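# Open the tagged valve by its stated number of turns

## Task

Every valve begins closed, and exactly one of them has a tag attached by a chain. Turn that valve open by the whole number of full turns written on its tag, and leave every other valve closed. The result must hold by itself once the robot lets go; a state the robot is still holding does not count. Nothing the robot is touching at the end may sag or drop when released, or the task fails.

## Robot and tools

Robot: two Franka FR3 arms, left_arm and right_arm, each ending in a Robotiq 2F-140 two-finger gripper. Base of left_arm sits at (-0.035, +0.439, 0) m, base of right_arm at (+0.014, -0.295, 0) m, both nearly facing +x. The names are labels, not image sides.

Scene frame: origin on the table surface midway between the arms, +x out over the table, +z up, left_arm on the +y side. All positions are metres in this frame; orientations are quaternions written w first (qw, qx, qy, qz). Gripper frame: fingers extend along its +z, they open and close along its y. end_effector_position is the point between the pads when shut; fingertips stick out about 33 mm past it when closed and 9 mm when open, and closing pushes the tips roughly 24 mm further out, so keep that clearance above surfaces. Reported hand positions can be slightly off, more so at long reach.

The row (used by both motion tools): 20 numbers, always covering both arms even if one is idle. Order: left x, y, z, qw, qx, qy, qz, left gripper position, force_limit, speed; then the same ten for the right arm. x, y, z, q are an absolute target pose for that gripper in the scene frame. The three gripper numbers are each in [-1, 1]: position +1 = fully open (140 mm), about -0.8 = pads touching, -1 = close until blocked; force_limit -1/0/+1 is about 14/60/107 N; speed -1/0/+1 is about 30/140/250 mm/s of gap change. To keep an arm still, resend its last reported pose and its current three gripper numbers (0 is a real command, not 'unchanged'). To hold orientation, repeat the same quaternion every row rather than copying the drifted one from results.

execute_actions(actions): a list of actions; each action is a list of up to 15 rows, one per 1/30 s control step, and a short table repeats its final row until 15 steps elapse. An empty list just returns state and images. Any target more than 0.6 m from the gripper's current position along any of its own axes gets that action rejected for both arms; a malformed action, or a first action failing this test, rejects the whole call.

move(target, speed, blocking): target is one 20-number row of absolute poses; each gripper travels a straight line toward it, all arriving together, over 0.5 to 10 s (cut off at 10 s). speed is path top speed in m/s, 0.002 to 0.5, default 0.25; rotation capped at twice that in rad/s; it takes the shorter rotation. Gripper numbers are applied at the start. It does not avoid obstacles or the other arm. Faster contact hits harder, and aiming past a contact presses harder. blocking=false returns after 0.5 s while motion continues; then use wait(0) to check, and call wait or stop before any new move or execute_actions. The result adds a 'move:' line with the ending (done, off_target, moving, held, fault), active limits (paced = target clipped, held = some steps blocked, after which the arm may surge), and each gripper's distance from its target.

wait(seconds): 0 to 10 s of holding the last command; returns early if a running move ends. stop(): brakes a running move (needs room; fingers continue). zoom_image(camera, region): enlarges [x0, y0, x1, y1] pixels, at most 504x504, of the latest image from cam_head_left or cam_head_right (504x504) or cam_left_wrist or cam_right_wrist (616x616); images arrive in that order. read_manual(section): only "licences" text, no motion. finished_scene(scene): ends the scene irreversibly and reports success; call it only when the valve state holds without the robot.

Controller behaviour: each step the commanded pose is clamped to within 70 mm and 16 degrees of the measured pose, then reached by damped IK favouring position over orientation. A distant target needs several actions; after an action the arm stops at its last clamped pose. 'Hand target' lines show the pose currently being driven to; 'pose unreachable' means a clearance check altered or blocked that arm's command. HELD in step readings marks blocked steps.

Gripping: send position -1 and confirm object_status = 2 (0 moving, 1 blocked while opening, 2 blocked while closing, 3 reached target or pads met). To squeeze harder while at 2, raise force_limit and nudge position (-1 to -0.98 or back). position_measured is in counts: 3 open, 230 pads meeting.

Results also give joint positions, joint torques and external torque estimates (include friction and held weight). Joint ranges (rad), base to wrist: -2.744..2.744, -1.784..1.784, -2.901..2.901, -3.042..-0.152, -2.807..2.807, 0.544..4.517, -3.016..3.016. Load limits (N m): 20, 20, 18, 18, 12, 12, 12; reaching one triggers a torque fault that freezes that arm for 10 s and drops the rest of the call. Long holding under load can raise MOTOR HOT and then an over-temperature brake.

Turning a valve: wrist roll is limited to about plus or minus 3 rad, so several full turns need repeated grip, rotate, release, re-grip cycles. Avoid: knocking anything off the table, dropping or slamming objects, hard pushes, arms colliding with each other, and turning any untagged valve. Things can occasionally be nudged by outside pushes. The simulation runs while you think, holding the last command.

Each tool is called by a JSON object that holds its "fn" and its "kwargs", one argument or row to a line.

## Session

{"fn": "execute_actions", "kwargs": {
  "actions": []
}}

Scene clock: 0.00 s.
left_arm: end_effector_position=(+0.2570, +0.5626, +0.1281) position_measured=3 object_status=3 end_effector_quat_wxyz=(+0.059, +0.867, -0.458, -0.186) | right_arm: end_effector_position=(+0.5630, -0.3796, +0.4051) position_measured=3 object_status=3 end_effector_quat_wxyz=(+0.005, +0.890, -0.457, -0.002)
Joint positions: left_arm=[ 0.312 -0.231 -0.011 -2.563  0.173  1.968 -0.436] | right_arm=[ 0.013  0.007  0.001 -1.582 -0.008  1.581 -0.771]
Joint velocities: left_arm=[ 0.    -0.001 -0.    -0.     0.     0.    -0.001] | right_arm=[ 0.    -0.    -0.     0.    -0.001 -0.    -0.001]
Joint torques (N m, as the joint torque sensors report them, + toward a larger angle): no reading
External joint torques (N m, as the arm's controller estimates them; a push from outside toward a larger angle lowers the number): no reading
Hand target (left_arm): +0.257, +0.563, +0.128; +0.059, +0.867, -0.458, -0.186
Hand target (right_arm): +0.563, -0.380, +0.405; +0.005, +0.890, -0.457, -0.002

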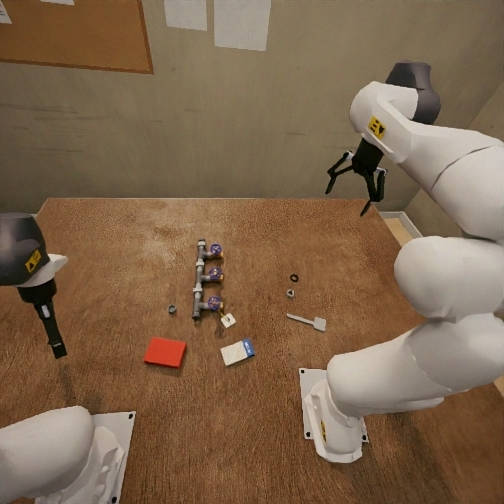

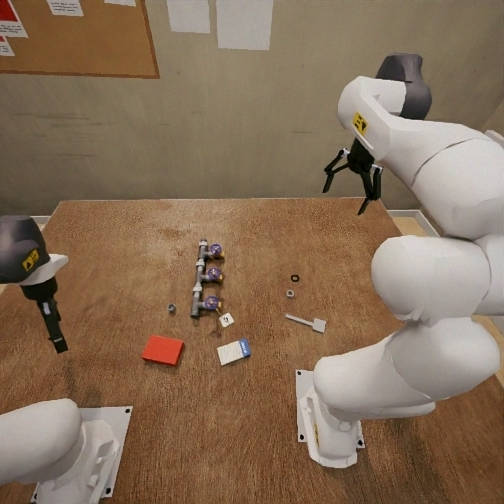

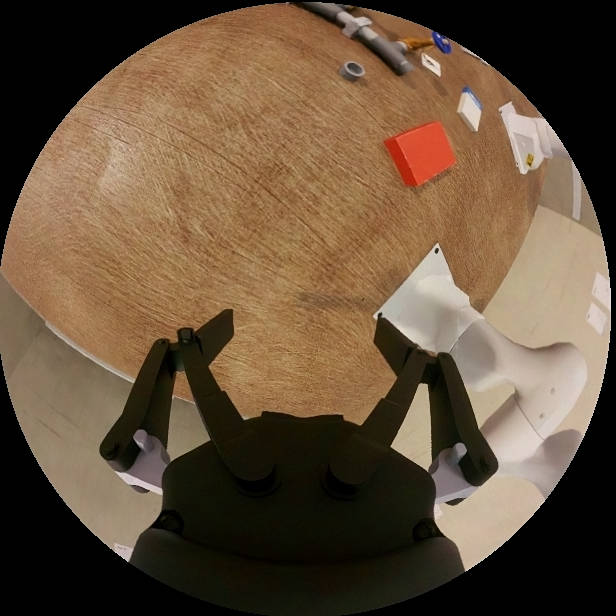

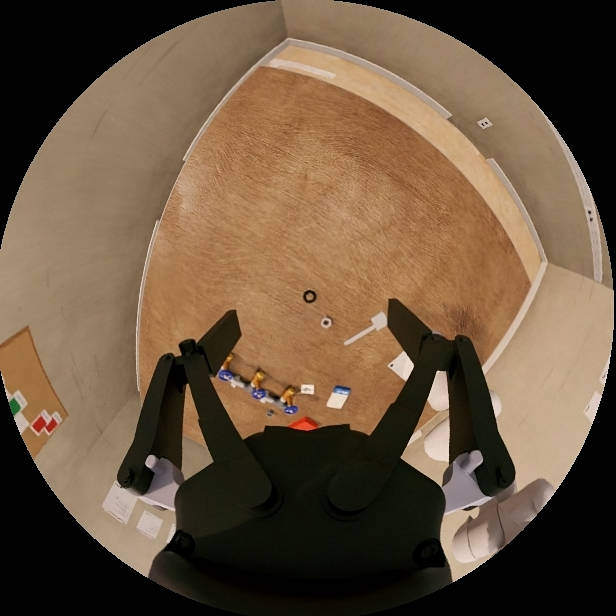

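{"fn": "zoom_image", "kwargs": {
  "camera": "cam_head_left",
  "region": [170, 220, 270, 340]
}}

{"fn": "zoom_image", "kwargs": {
  "camera": "cam_left_wrist",
  "region": [280, 0, 500, 140]
}}

Region (170, 220, 270, 340) of cam_head_left's 504x504 image, scaled by 4.200, with more detail than that image has.

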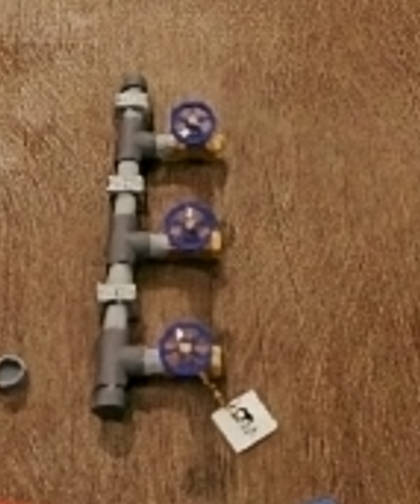

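Region (280, 0, 500, 140) of cam_left_wrist's 616x616 image, scaled by 2.291, with more detail than that image has; it fills the top 321 rows of this view, and the rest is white.

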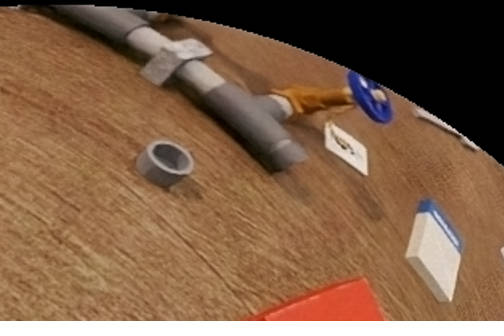

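{"fn": "move", "kwargs": {
  "target": [0.33,0.16,0.25,0,0.707,-0.707,0,1,0,0,0.563,-0.3796,0.4051,0.005,0.89,-0.457,-0.002,1,0,0],
  "speed": 0.4
}}

Scene clock: 12.30 s.
left_arm: end_effector_position=(+0.3326, +0.1656, +0.2486) position_measured=3 object_status=3 end_effector_quat_wxyz=(-0.002, +0.702, -0.712, -0.008) | right_arm: end_effector_position=(+0.5630, -0.3796, +0.4051) position_measured=3 object_status=3 end_effector_quat_wxyz=(+0.005, +0.890, -0.457, -0.002)
Joint positions: left_arm=[-0.137 -0.306 -0.427 -2.292 -0.13   1.995 -0.52 ] | right_arm=[ 0.013  0.007  0.001 -1.582 -0.008  1.581 -0.771]
Joint velocities: left_arm=[ 0.008 -0.001 -0.007  0.002  0.002  0.007 -0.025] | right_arm=[ 0.002  0.     0.     0.002  0.001 -0.     0.001]
Joint torques (N m, as the joint torque sensors report them, + toward a larger angle): left_arm=[  1.36 -17.37   2.23  26.18   1.25   3.    -0.06] | right_arm=[  0.14 -32.4   -0.88  24.09   0.83   2.75  -0.03]
External joint torques (N m, as the arm's controller estimates them; a push from outside toward a larger angle lowers the number): left_arm=[ 1.42  1.84 -1.14  2.21  0.51  0.5  -0.06] | right_arm=[ 0.01 -0.64 -1.01  0.31  0.    0.23 -0.03]
Hand target (left_arm): +0.334, +0.165, +0.249; -0.003, +0.706, -0.708, -0.006
Hand target (right_arm): +0.563, -0.380, +0.405; +0.005, +0.890, -0.457, -0.002
Off the commanded pose (left_arm): 0.006 m, 1 deg.
Off the commanded pose (right_arm): 0.000 m, 0 deg.
move: off_target (left_arm)

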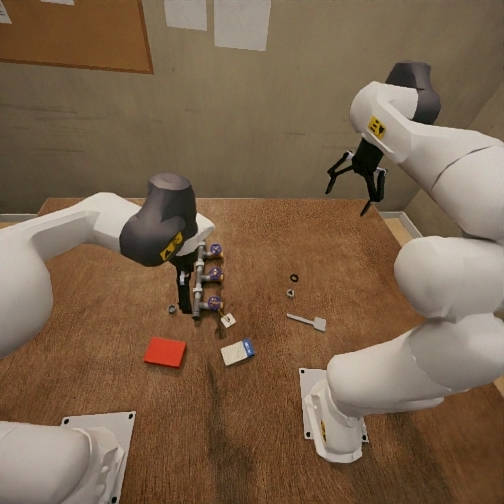

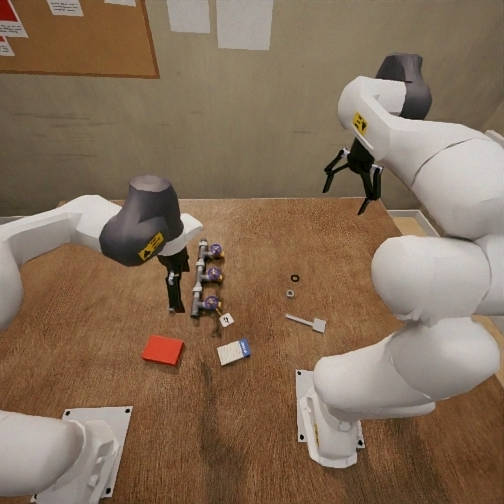

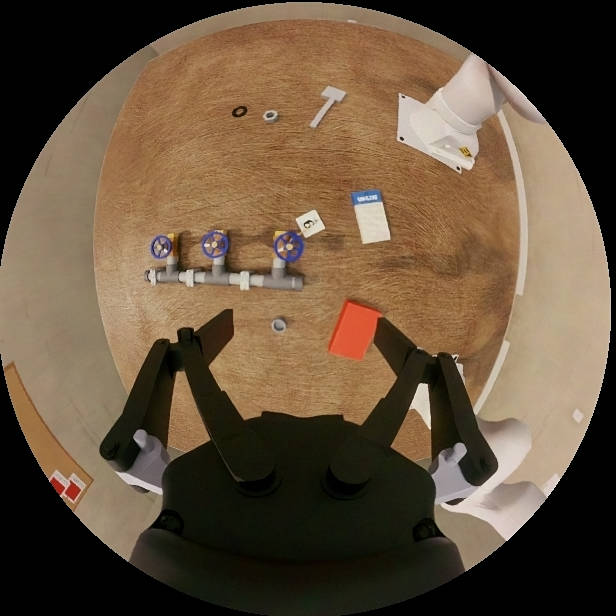

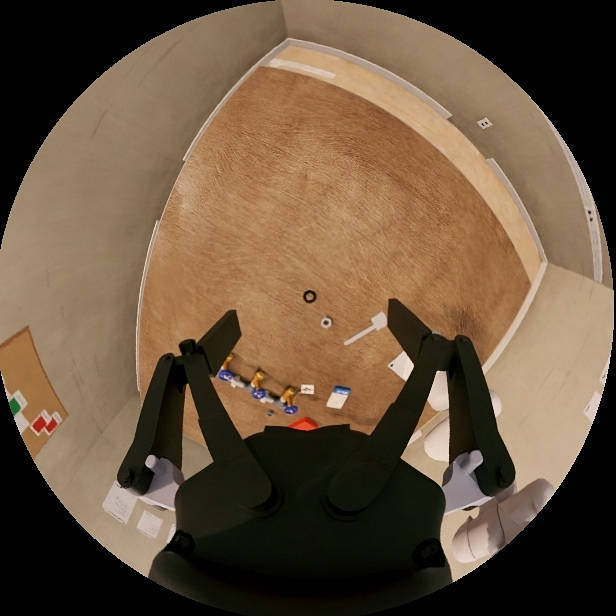

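{"fn": "zoom_image", "kwargs": {
  "camera": "cam_left_wrist",
  "region": [240, 190, 350, 300]
}}

Region (240, 190, 350, 300) of cam_left_wrist's 616x616 image, scaled by 4.582, with more detail than that image has.

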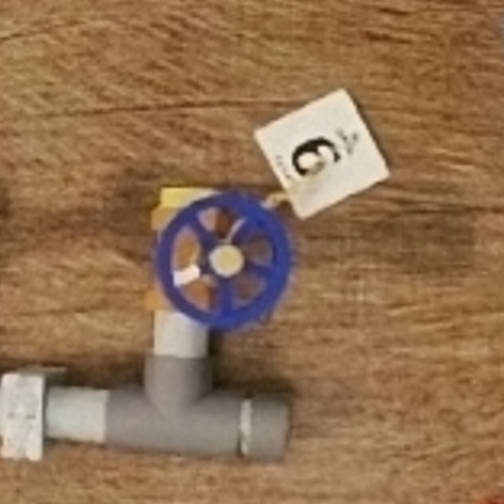

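{"fn": "move", "kwargs": {
  "target": [0.36,0.12,0.17,0,0.707,-0.707,0,1,0,0,0.563,-0.3796,0.4051,0.005,0.89,-0.457,-0.002,1,0,0]
}}

{"fn": "zoom_image", "kwargs": {
  "camera": "cam_left_wrist",
  "region": [230, 180, 390, 340]
}}

Scene clock: 21.60 s.
left_arm: end_effector_position=(+0.3587, +0.1224, +0.1701) position_measured=3 object_status=3 end_effector_quat_wxyz=(-0.000, +0.704, -0.710, -0.003) | right_arm: end_effector_position=(+0.5630, -0.3796, +0.4051) position_measured=3 object_status=3 end_effector_quat_wxyz=(+0.005, +0.890, -0.457, -0.002)
Joint positions: left_arm=[-0.131 -0.072 -0.497 -2.277 -0.041  2.209 -0.638] | right_arm=[ 0.013  0.007  0.001 -1.582 -0.008  1.581 -0.771]
Joint velocities: left_arm=[ 0.001  0.002  0.    -0.001  0.005  0.009 -0.03 ] | right_arm=[ 0.     0.    -0.     0.001  0.001 -0.001  0.   ]
Joint torques (N m, as the joint torque sensors report them, + toward a larger angle): left_arm=[  0.32 -23.     0.82  24.96   1.17   3.02  -0.1 ] | right_arm=[  0.56 -32.28  -0.45  24.17   0.86   2.75  -0.02]
External joint torques (N m, as the arm's controller estimates them; a push from outside toward a larger angle lowers the number): left_arm=[ 0.31  2.06 -0.15  2.13  0.51  0.53 -0.11] | right_arm=[ 0.52 -0.65 -0.5   0.48  0.04  0.25 -0.02]
Hand target (left_arm): +0.360, +0.121, +0.170; -0.001, +0.708, -0.707, -0.001
Hand target (right_arm): +0.563, -0.380, +0.405; +0.005, +0.890, -0.457, -0.002
Off the commanded pose (left_arm): 0.003 m, 1 deg.
Off the commanded pose (right_arm): 0.000 m, 0 deg.
move: done

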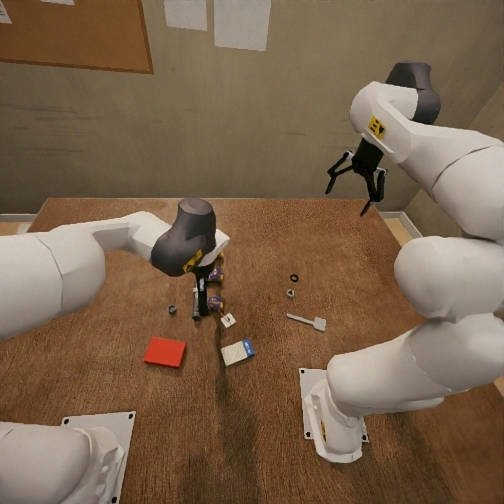

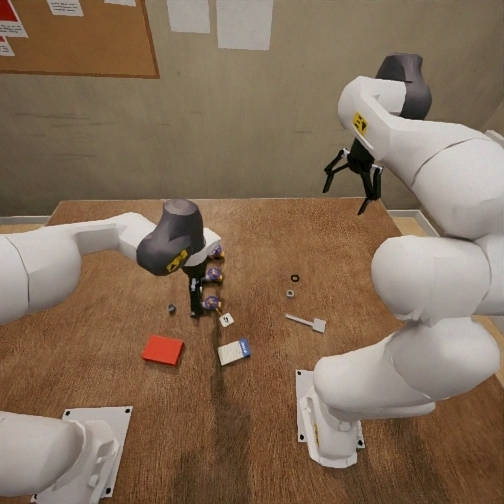

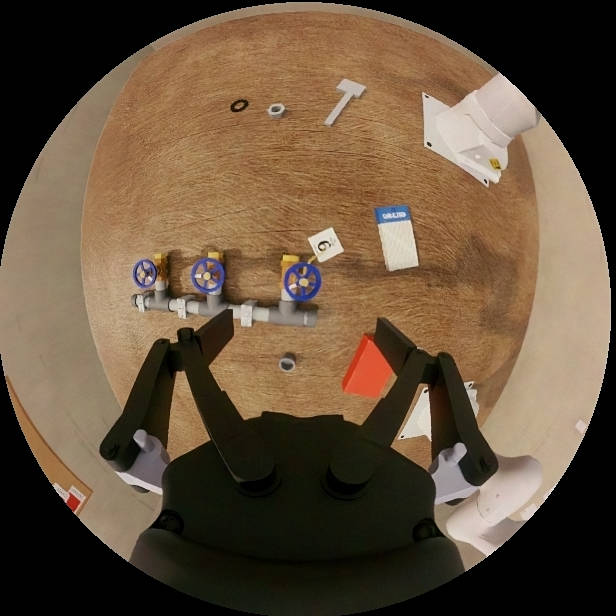

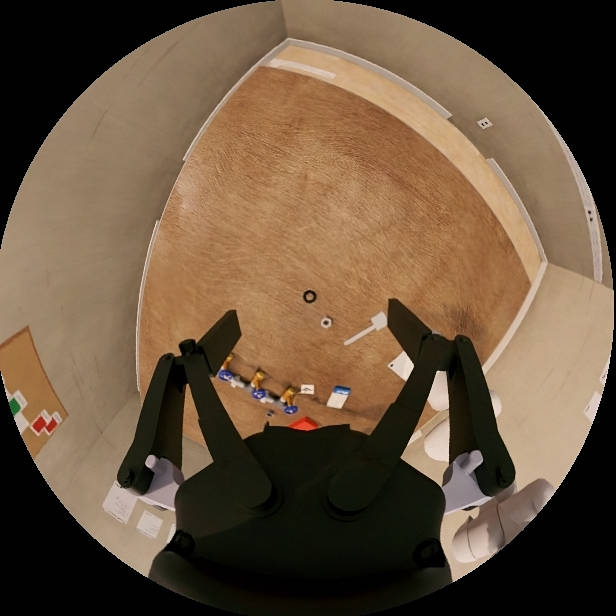

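Region (230, 180, 390, 340) of cam_left_wrist's 616x616 image, scaled by 3.150, with more detail than that image has.

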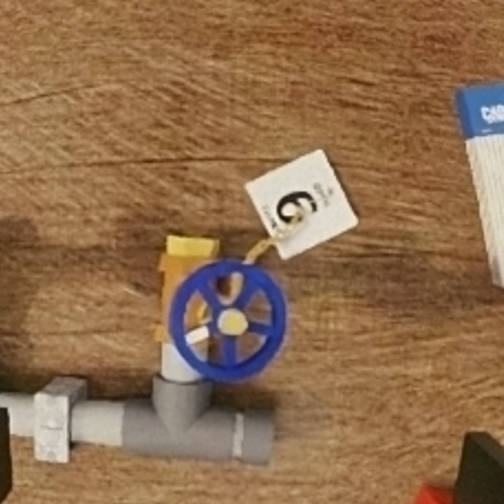

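{"fn": "move", "kwargs": {
  "target": [0.34,0.07,0.13,0,0.707,-0.707,0,1,0,0,0.563,-0.3796,0.4051,0.005,0.89,-0.457,-0.002,1,0,0],
  "speed": 0.1
}}

{"fn": "zoom_image", "kwargs": {
  "camera": "cam_left_wrist",
  "region": [250, 200, 410, 360]
}}

Scene clock: 28.33 s.
left_arm: end_effector_position=(+0.3399, +0.0721, +0.1302) position_measured=3 object_status=3 end_effector_quat_wxyz=(-0.001, +0.704, -0.710, -0.002) | right_arm: end_effector_position=(+0.5630, -0.3796, +0.4051) position_measured=3 object_status=3 end_effector_quat_wxyz=(+0.005, +0.890, -0.457, -0.002)
Joint positions: left_arm=[-0.182  0.056 -0.551 -2.256  0.042  2.298 -0.795] | right_arm=[ 0.013  0.007  0.001 -1.582 -0.008  1.581 -0.771]
Joint velocities: left_arm=[-0.     0.001 -0.001  0.     0.004  0.003 -0.032] | right_arm=[-0.001 -0.001 -0.    -0.     0.    -0.001  0.001]
Joint torques (N m, as the joint torque sensors report them, + toward a larger angle): left_arm=[ -0.8  -25.85  -0.42  24.27   1.19   2.96  -0.1 ] | right_arm=[  0.35 -32.08  -0.54  24.44   0.87   2.75   0.  ]
External joint torques (N m, as the arm's controller estimates them; a push from outside toward a larger angle lowers the number): left_arm=[-0.7   1.94  0.54  2.09  0.57  0.44 -0.1 ] | right_arm=[ 0.34 -0.25 -0.55  0.65  0.06  0.24  0.  ]
Hand target (left_arm): +0.341, +0.071, +0.130; -0.001, +0.707, -0.707, -0.001
Hand target (right_arm): +0.563, -0.380, +0.405; +0.005, +0.890, -0.457, -0.002
Off the commanded pose (left_arm): 0.002 m, 1 deg.
Off the commanded pose (right_arm): 0.000 m, 0 deg.
move: done

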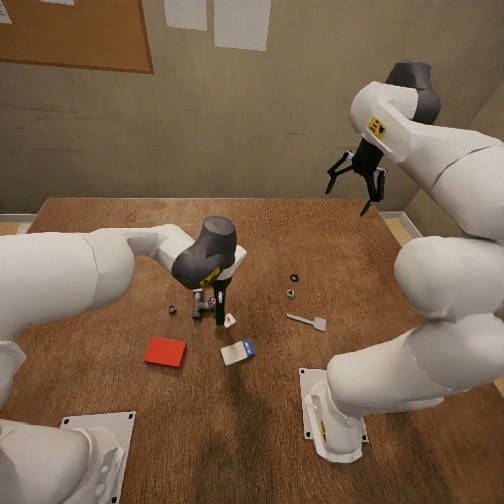

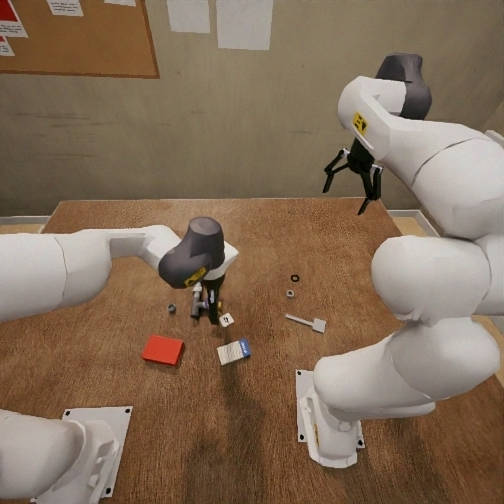

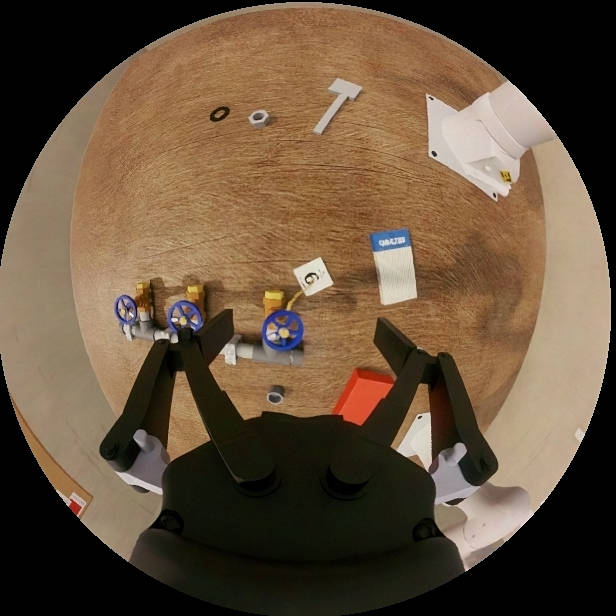

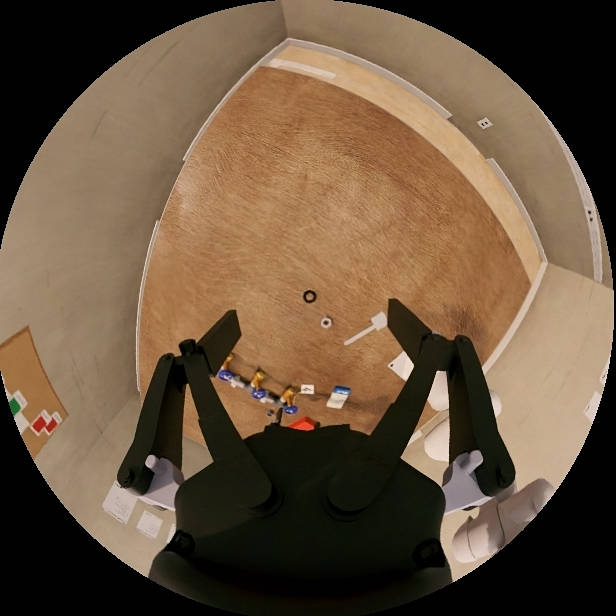

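Region (250, 200, 410, 360) of cam_left_wrist's 616x616 image, scaled by 3.150, with more detail than that image has.

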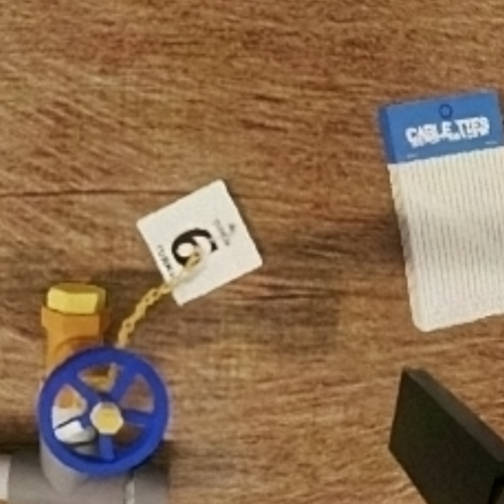

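{"fn": "zoom_image", "kwargs": {
  "camera": "cam_left_wrist",
  "region": [285, 250, 340, 305]
}}

{"fn": "zoom_image", "kwargs": {
  "camera": "cam_head_left",
  "region": [210, 305, 245, 335]
}}

Region (285, 250, 340, 305) of cam_left_wrist's 616x616 image, scaled by 9.164, with more detail than that image has.

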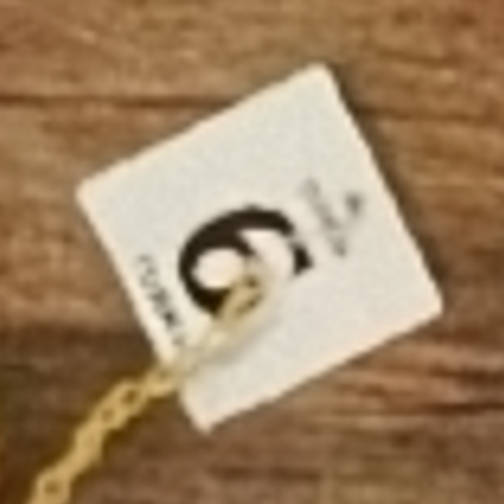

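Region (210, 305, 245, 335) of cam_head_left's 504x504 image, scaled by 14.400, with more detail than that image has; it fills the top 432 rows of this view, and the rest is white.

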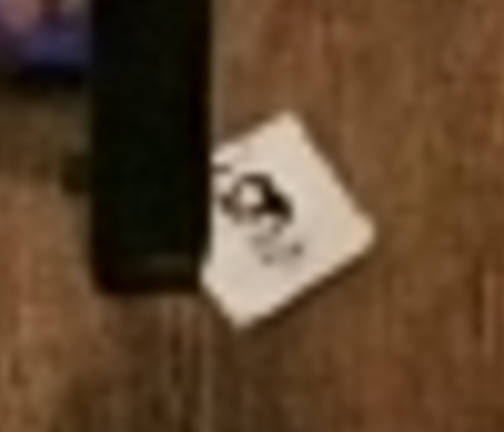

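{"fn": "move", "kwargs": {
  "target": [0.364,0.08,0.12,0,0.707,-0.707,0,0.1,0,0,0.563,-0.3796,0.4051,0.005,0.89,-0.457,-0.002,1,0,0],
  "speed": 0.1
}}

Scene clock: 44.53 s.
left_arm: end_effector_position=(+0.3619, +0.0808, +0.1200) position_measured=117 object_status=3 end_effector_quat_wxyz=(+0.001, +0.710, -0.705, -0.002) | right_arm: end_effector_position=(+0.5630, -0.3796, +0.4051) position_measured=3 object_status=3 end_effector_quat_wxyz=(+0.005, +0.890, -0.457, -0.002)
Joint positions: left_arm=[-0.165  0.105 -0.529 -2.229  0.071  2.315 -0.791] | right_arm=[ 0.013  0.007  0.001 -1.582 -0.008  1.581 -0.771]
Joint velocities: left_arm=[-0.001 -0.    -0.     0.002  0.004  0.007  0.01 ] | right_arm=[-0.     0.     0.002 -0.001 -0.001 -0.    -0.001]
Joint torques (N m, as the joint torque sensors report them, + toward a larger angle): left_arm=[ -0.01 -27.69  -1.11  24.25   1.08   3.08   0.16] | right_arm=[  0.3  -32.19  -0.99  24.07   0.85   2.7   -0.02]
External joint torques (N m, as the arm's controller estimates them; a push from outside toward a larger angle lowers the number): left_arm=[0.12 1.78 0.55 2.3  0.48 0.57 0.16] | right_arm=[ 0.21 -0.45 -1.1   0.34  0.03  0.2  -0.02]
Hand target (left_arm): +0.364, +0.080, +0.120; +0.000, +0.707, -0.707, +0.000
Hand target (right_arm): +0.563, -0.380, +0.405; +0.005, +0.890, -0.457, -0.002
Off the commanded pose (left_arm): 0.002 m, 0 deg.
Off the commanded pose (right_arm): 0.000 m, 0 deg.
move: done

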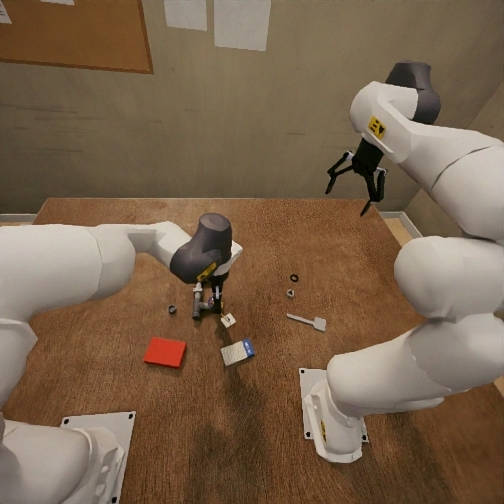

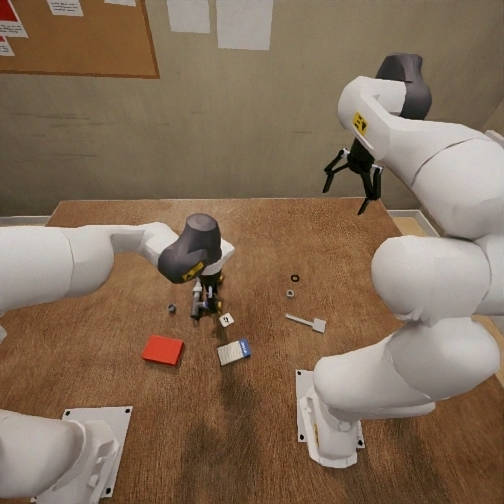

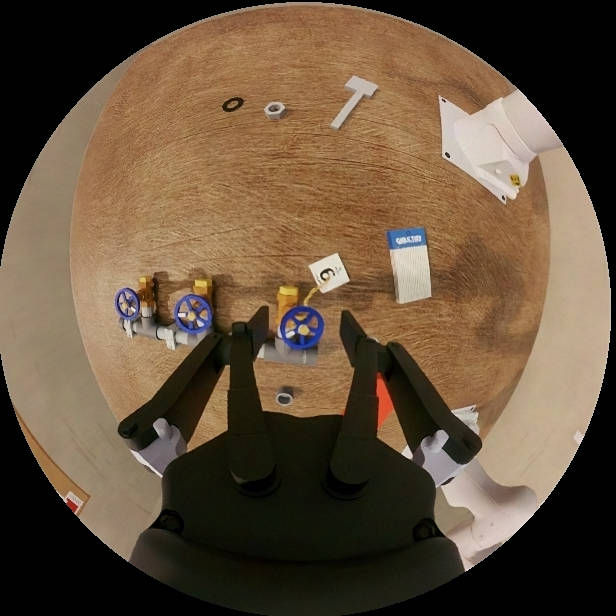

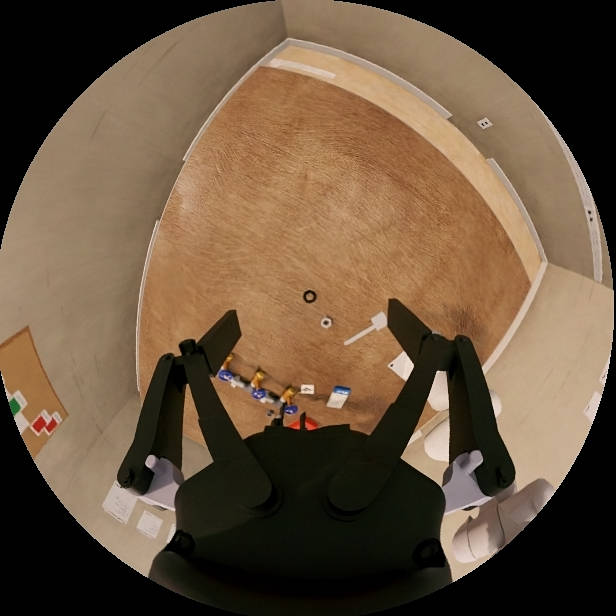

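{"fn": "move", "kwargs": {
  "target": [0.365,0.108,0.105,0,0.707,-0.707,0,0.1,0,0,0.563,-0.3796,0.4051,0.005,0.89,-0.457,-0.002,1,0,0],
  "speed": 0.05
}}

Scene clock: 51.57 s.
left_arm: end_effector_position=(+0.3632, +0.1086, +0.1040) position_measured=117 object_status=3 end_effector_quat_wxyz=(-0.000, +0.710, -0.704, -0.003) | right_arm: end_effector_position=(+0.5630, -0.3796, +0.4051) position_measured=3 object_status=3 end_effector_quat_wxyz=(+0.005, +0.890, -0.457, -0.002)
Joint positions: left_arm=[-0.132  0.085 -0.518 -2.299  0.061  2.366 -0.746] | right_arm=[ 0.013  0.007  0.001 -1.582 -0.008  1.581 -0.771]
Joint velocities: left_arm=[ 0.003 -0.003  0.001 -0.    -0.004  0.018  0.03 ] | right_arm=[-0.001  0.001 -0.001 -0.    -0.    -0.     0.001]
Joint torques (N m, as the joint torque sensors report them, + toward a larger angle): left_arm=[  0.44 -29.61  -0.9   20.89  -0.08   3.     0.25] | right_arm=[  0.35 -32.23  -0.53  24.27   0.87   2.74  -0.04]
External joint torques (N m, as the arm's controller estimates them; a push from outside toward a larger angle lowers the number): left_arm=[ 0.37 -1.1   0.24 -0.58 -0.66  0.5   0.25] | right_arm=[ 0.41 -0.52 -0.48  0.55  0.07  0.23 -0.04]
Hand target (left_arm): +0.365, +0.108, +0.105; -0.000, +0.707, -0.707, +0.000
Hand target (right_arm): +0.563, -0.380, +0.405; +0.005, +0.890, -0.457, -0.002
Off the commanded pose (left_arm): 0.002 m, 1 deg.
Off the commanded pose (right_arm): 0.000 m, 0 deg.
move: done

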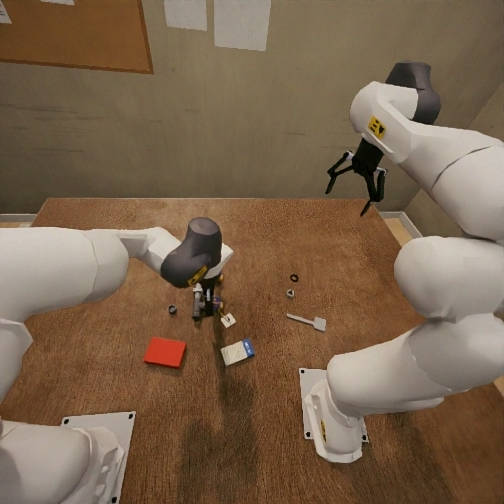

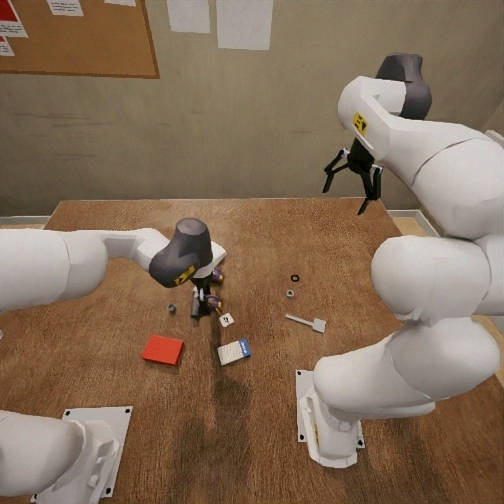

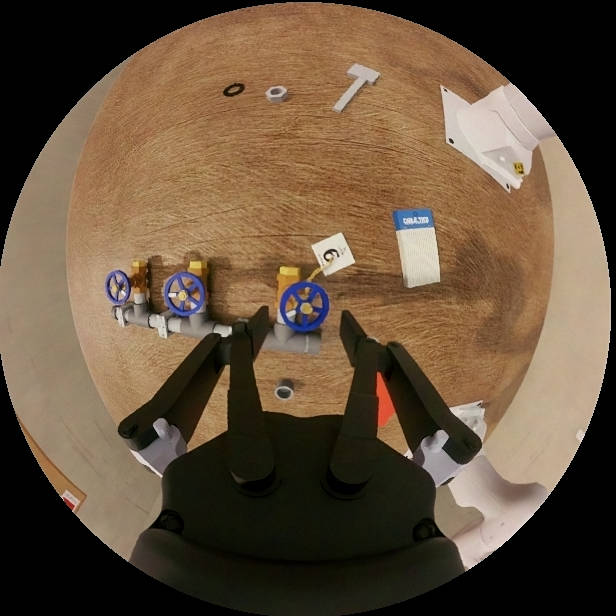

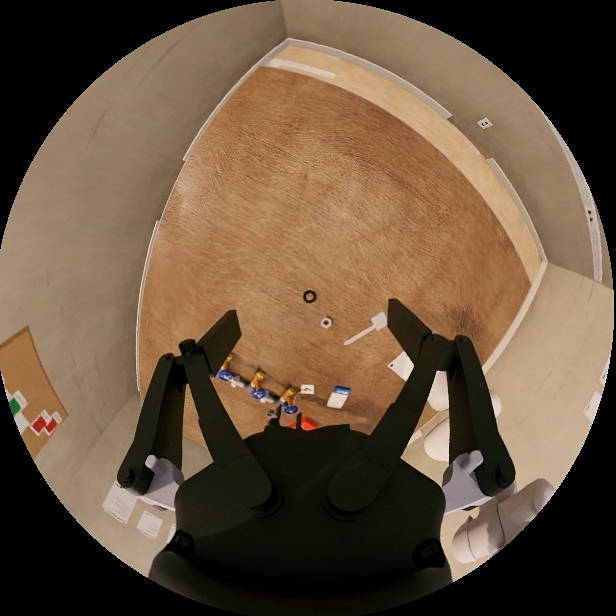

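{"fn": "move", "kwargs": {
  "target": [0.365,0.086,0.115,0,0.707,-0.707,0,0.1,0,0,0.563,-0.3796,0.4051,0.005,0.89,-0.457,-0.002,1,0,0],
  "speed": 0.05
}}

{"fn": "move", "kwargs": {
  "target": [0.365,0.086,0.09,0,0.707,-0.707,0,0.1,0,0,0.563,-0.3796,0.4051,0.005,0.89,-0.457,-0.002,1,0,0],
  "speed": 0.03
}}

Scene clock: 58.37 s.
left_arm: end_effector_position=(+0.3665, +0.0855, +0.1160) position_measured=117 object_status=3 end_effector_quat_wxyz=(+0.000, +0.704, -0.710, +0.003) | right_arm: end_effector_position=(+0.5630, -0.3796, +0.4051) position_measured=3 object_status=3 end_effector_quat_wxyz=(+0.005, +0.890, -0.457, -0.002)
Joint positions: left_arm=[-0.156  0.106 -0.525 -2.243  0.073  2.339 -0.765] | right_arm=[ 0.013  0.007  0.001 -1.582 -0.008  1.581 -0.771]
Joint velocities: left_arm=[-0.002  0.004  0.001  0.004  0.002 -0.015 -0.024] | right_arm=[ 0.001  0.    -0.     0.    -0.001 -0.    -0.   ]
Joint torques (N m, as the joint torque sensors report them, + toward a larger angle): left_arm=[ -0.39 -27.86  -1.04  23.99   1.04   2.07  -0.11] | right_arm=[  0.6  -32.22  -0.52  24.19   0.85   2.75  -0.01]
External joint torques (N m, as the arm's controller estimates them; a push from outside toward a larger angle lowers the number): left_arm=[-0.62  1.62  0.26  2.05  0.44 -0.48 -0.11] | right_arm=[ 0.48 -0.53 -0.64  0.47  0.03  0.24 -0.01]
Hand target (left_arm): +0.365, +0.086, +0.115; -0.000, +0.707, -0.707, -0.000
Hand target (right_arm): +0.563, -0.380, +0.405; +0.005, +0.890, -0.457, -0.002
Off the commanded pose (left_arm): 0.002 m, 1 deg.
Off the commanded pose (right_arm): 0.000 m, 0 deg.
move: done

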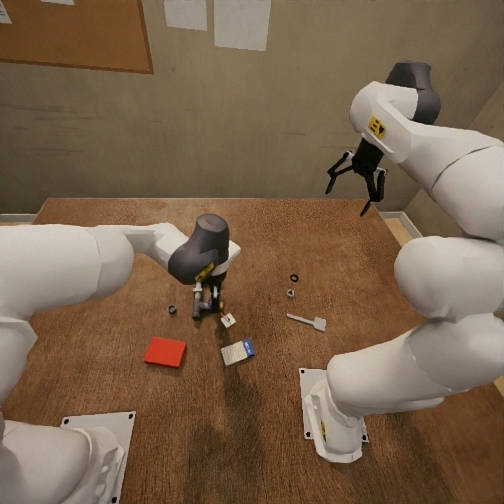

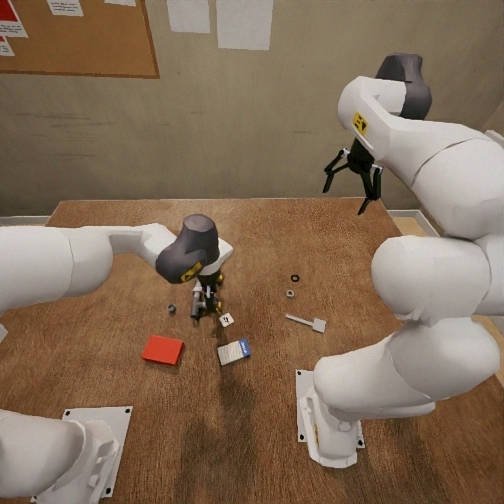

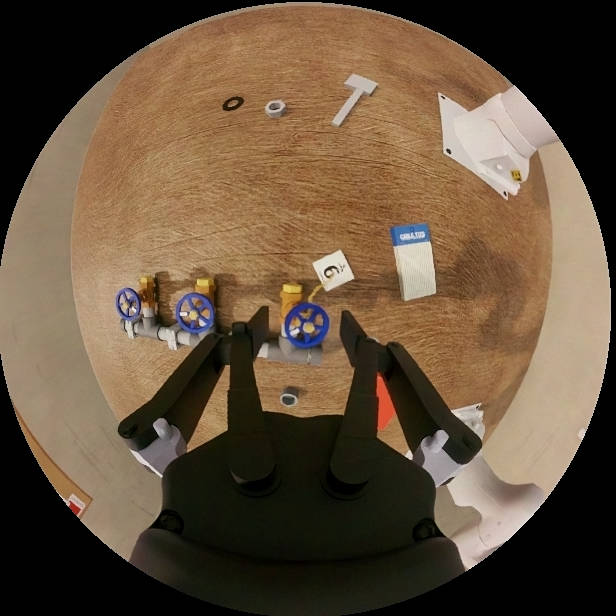

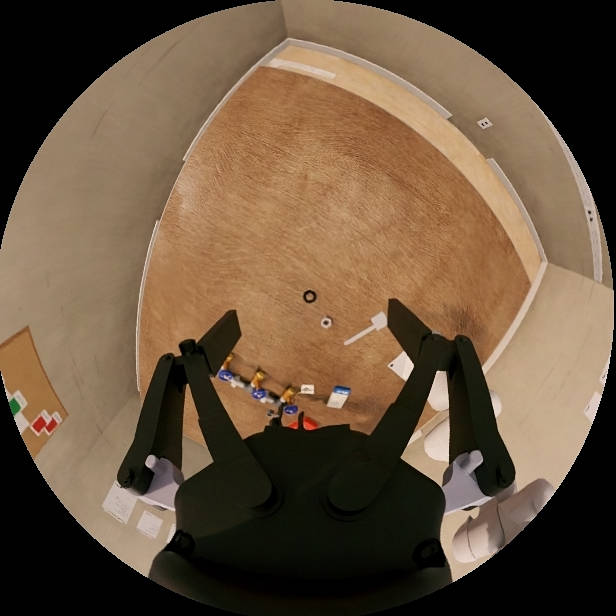

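Scene clock: 59.50 s.
left_arm: end_effector_position=(+0.3647, +0.0867, +0.0914) position_measured=117 object_status=3 end_effector_quat_wxyz=(+0.000, +0.705, -0.709, -0.001) | right_arm: end_effector_position=(+0.5630, -0.3796, +0.4051) position_measured=3 object_status=3 end_effector_quat_wxyz=(+0.005, +0.890, -0.457, -0.002)
Joint positions: left_arm=[-0.161  0.154 -0.519 -2.258  0.111  2.386 -0.795] | right_arm=[ 0.013  0.007  0.001 -1.582 -0.008  1.581 -0.771]
Joint velocities: left_arm=[ 0.001 -0.001  0.003  0.     0.008  0.014 -0.019] | right_arm=[-0.001 -0.002 -0.001  0.    -0.     0.    -0.002]
Joint torques (N m, as the joint torque sensors report them, + toward a larger angle): left_arm=[ -0.46 -28.59  -0.59  21.13   1.03   2.95  -0.23] | right_arm=[  0.17 -32.13  -0.53  24.29   0.9    2.75   0.  ]
External joint torques (N m, as the arm's controller estimates them; a push from outside toward a larger angle lowers the number): left_arm=[-0.62  1.8   1.47 -0.06  0.47  0.44 -0.23] | right_arm=[ 0.28 -0.25 -0.42  0.48  0.1   0.23  0.  ]
Hand target (left_arm): +0.365, +0.086, +0.090; -0.000, +0.707, -0.707, -0.000
Hand target (right_arm): +0.563, -0.380, +0.405; +0.005, +0.890, -0.457, -0.002
Off the commanded pose (left_arm): 0.002 m, 0 deg.
Off the commanded pose (right_arm): 0.000 m, 0 deg.
move: done

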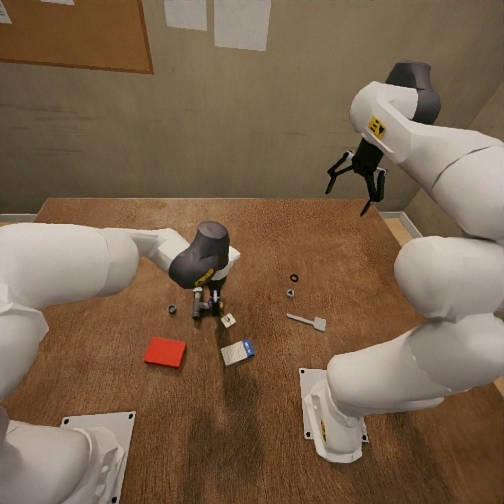

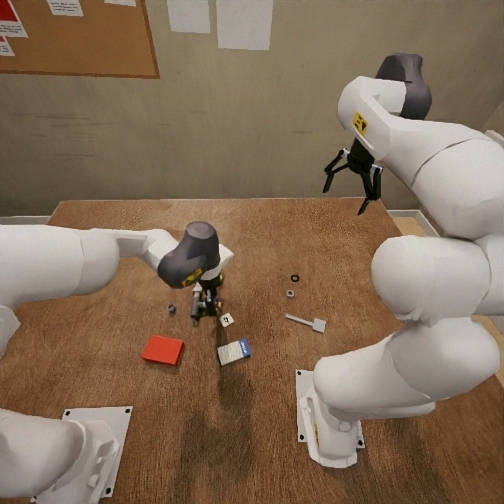

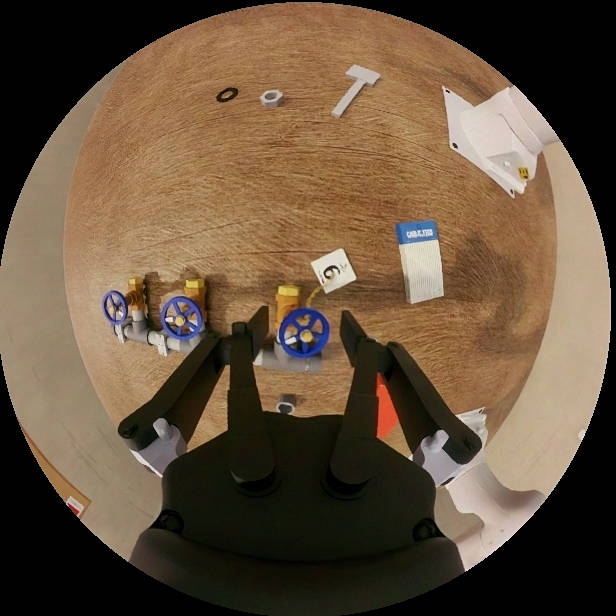

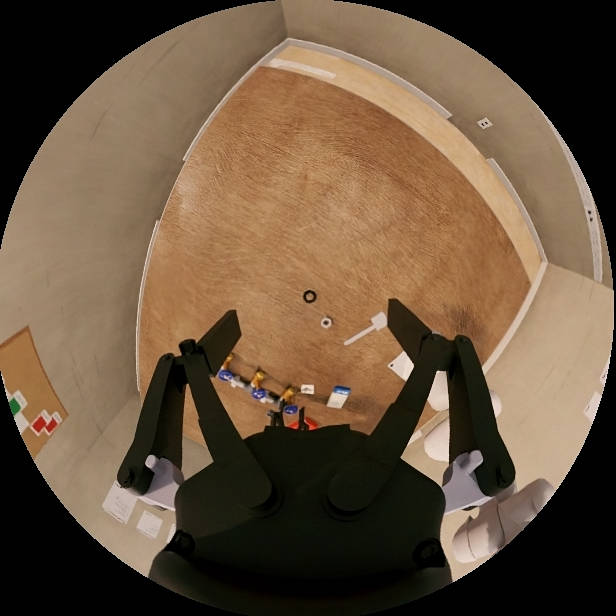

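{"fn": "move", "kwargs": {
  "target": [0.365,0.086,0.085,0,0.707,-0.707,0,-1,0,0,0.563,-0.3796,0.4051,0.005,0.89,-0.457,-0.002,1,0,0],
  "speed": 0.03
}}

{"fn": "zoom_image", "kwargs": {
  "camera": "cam_left_wrist",
  "region": [230, 260, 390, 420]
}}

{"fn": "zoom_image", "kwargs": {
  "camera": "cam_head_left",
  "region": [170, 250, 270, 340]
}}

Scene clock: 63.90 s.
left_arm: end_effector_position=(+0.3646, +0.0862, +0.0912) position_measured=165 object_status=2 end_effector_quat_wxyz=(-0.002, +0.707, -0.707, -0.001) | right_arm: end_effector_position=(+0.5630, -0.3796, +0.4051) position_measured=3 object_status=3 end_effector_quat_wxyz=(+0.005, +0.890, -0.457, -0.002)
Joint positions: left_arm=[-0.163  0.154 -0.52  -2.258  0.117  2.388 -0.806] | right_arm=[ 0.013  0.007  0.001 -1.582 -0.008  1.581 -0.771]
Joint velocities: left_arm=[-0.001  0.     0.001 -0.     0.002 -0.001 -0.006] | right_arm=[ 0.     0.     0.001  0.001 -0.001  0.     0.   ]
Joint torques (N m, as the joint torque sensors report them, + toward a larger angle): left_arm=[  0.   -23.24  -0.37  19.59   1.77   4.93  -0.02] | right_arm=[  0.45 -32.56  -0.68  24.27   0.85   2.72  -0.04]
External joint torques (N m, as the arm's controller estimates them; a push from outside toward a larger angle lowers the number): left_arm=[-0.03  7.25  1.82 -1.65  1.21  2.41 -0.01] | right_arm=[ 0.4  -0.96 -0.74  0.6   0.04  0.22 -0.04]
Hand target (left_arm): +0.365, +0.086, +0.085; -0.000, +0.707, -0.707, -0.000
Hand target (right_arm): +0.563, -0.380, +0.405; +0.005, +0.890, -0.457, -0.002
Off the commanded pose (left_arm): 0.006 m, 0 deg.
Off the commanded pose (right_arm): 0.000 m, 0 deg.
move: off_target (left_arm)

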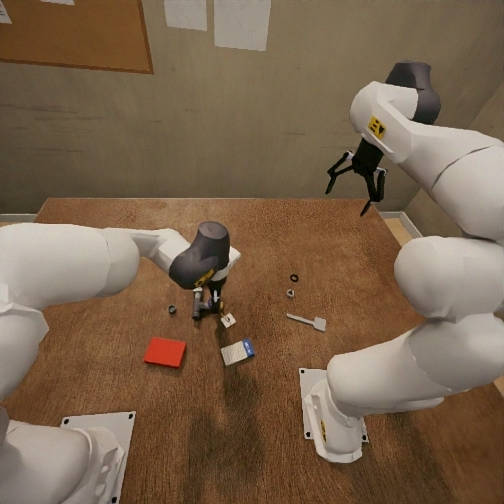

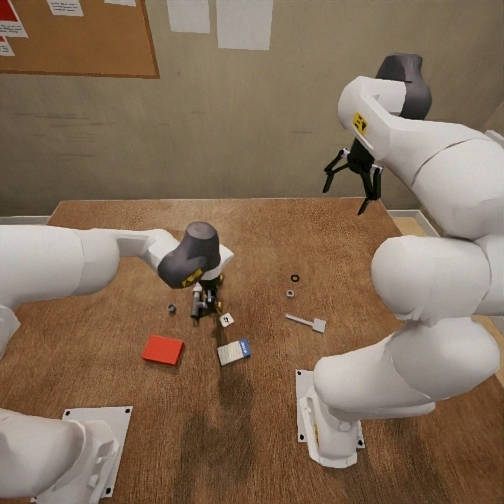

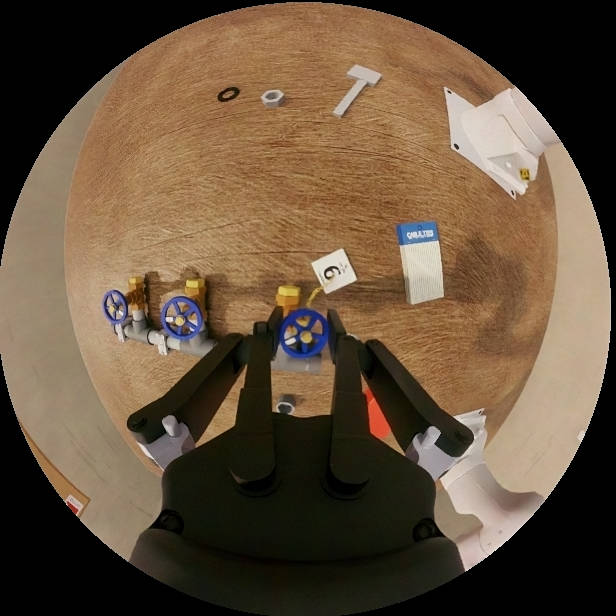

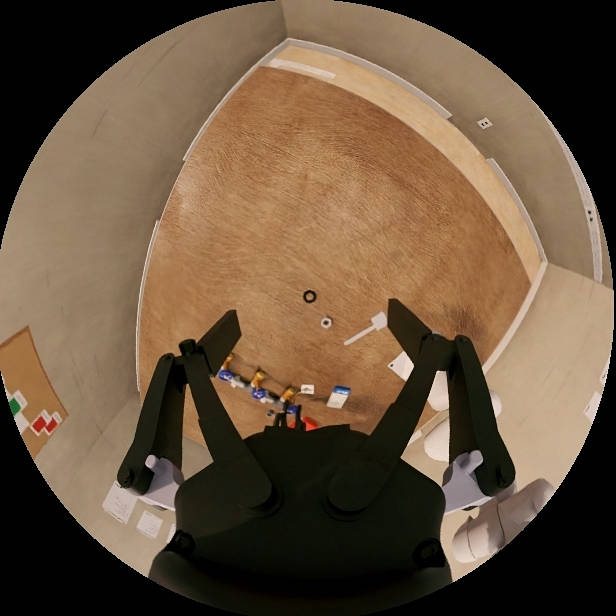

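Region (230, 260, 390, 420) of cam_left_wrist's 616x616 image, scaled by 3.150, with more detail than that image has.

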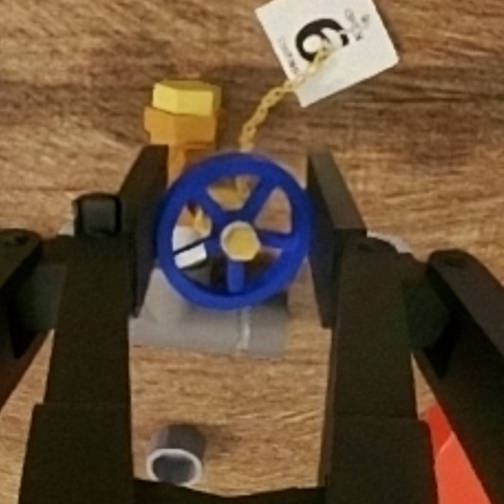

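Region (170, 250, 270, 340) of cam_head_left's 504x504 image, scaled by 5.040, with more detail than that image has; it fills the top 454 rows of this view, and the rest is white.

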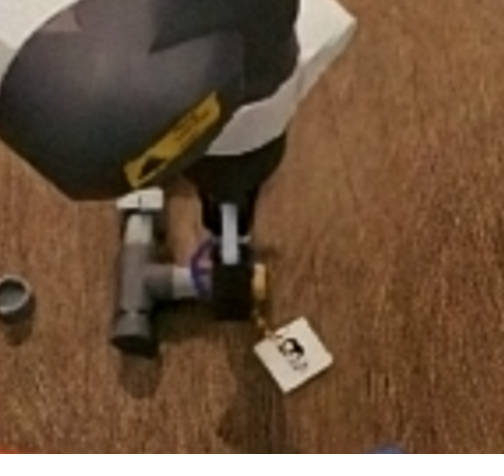

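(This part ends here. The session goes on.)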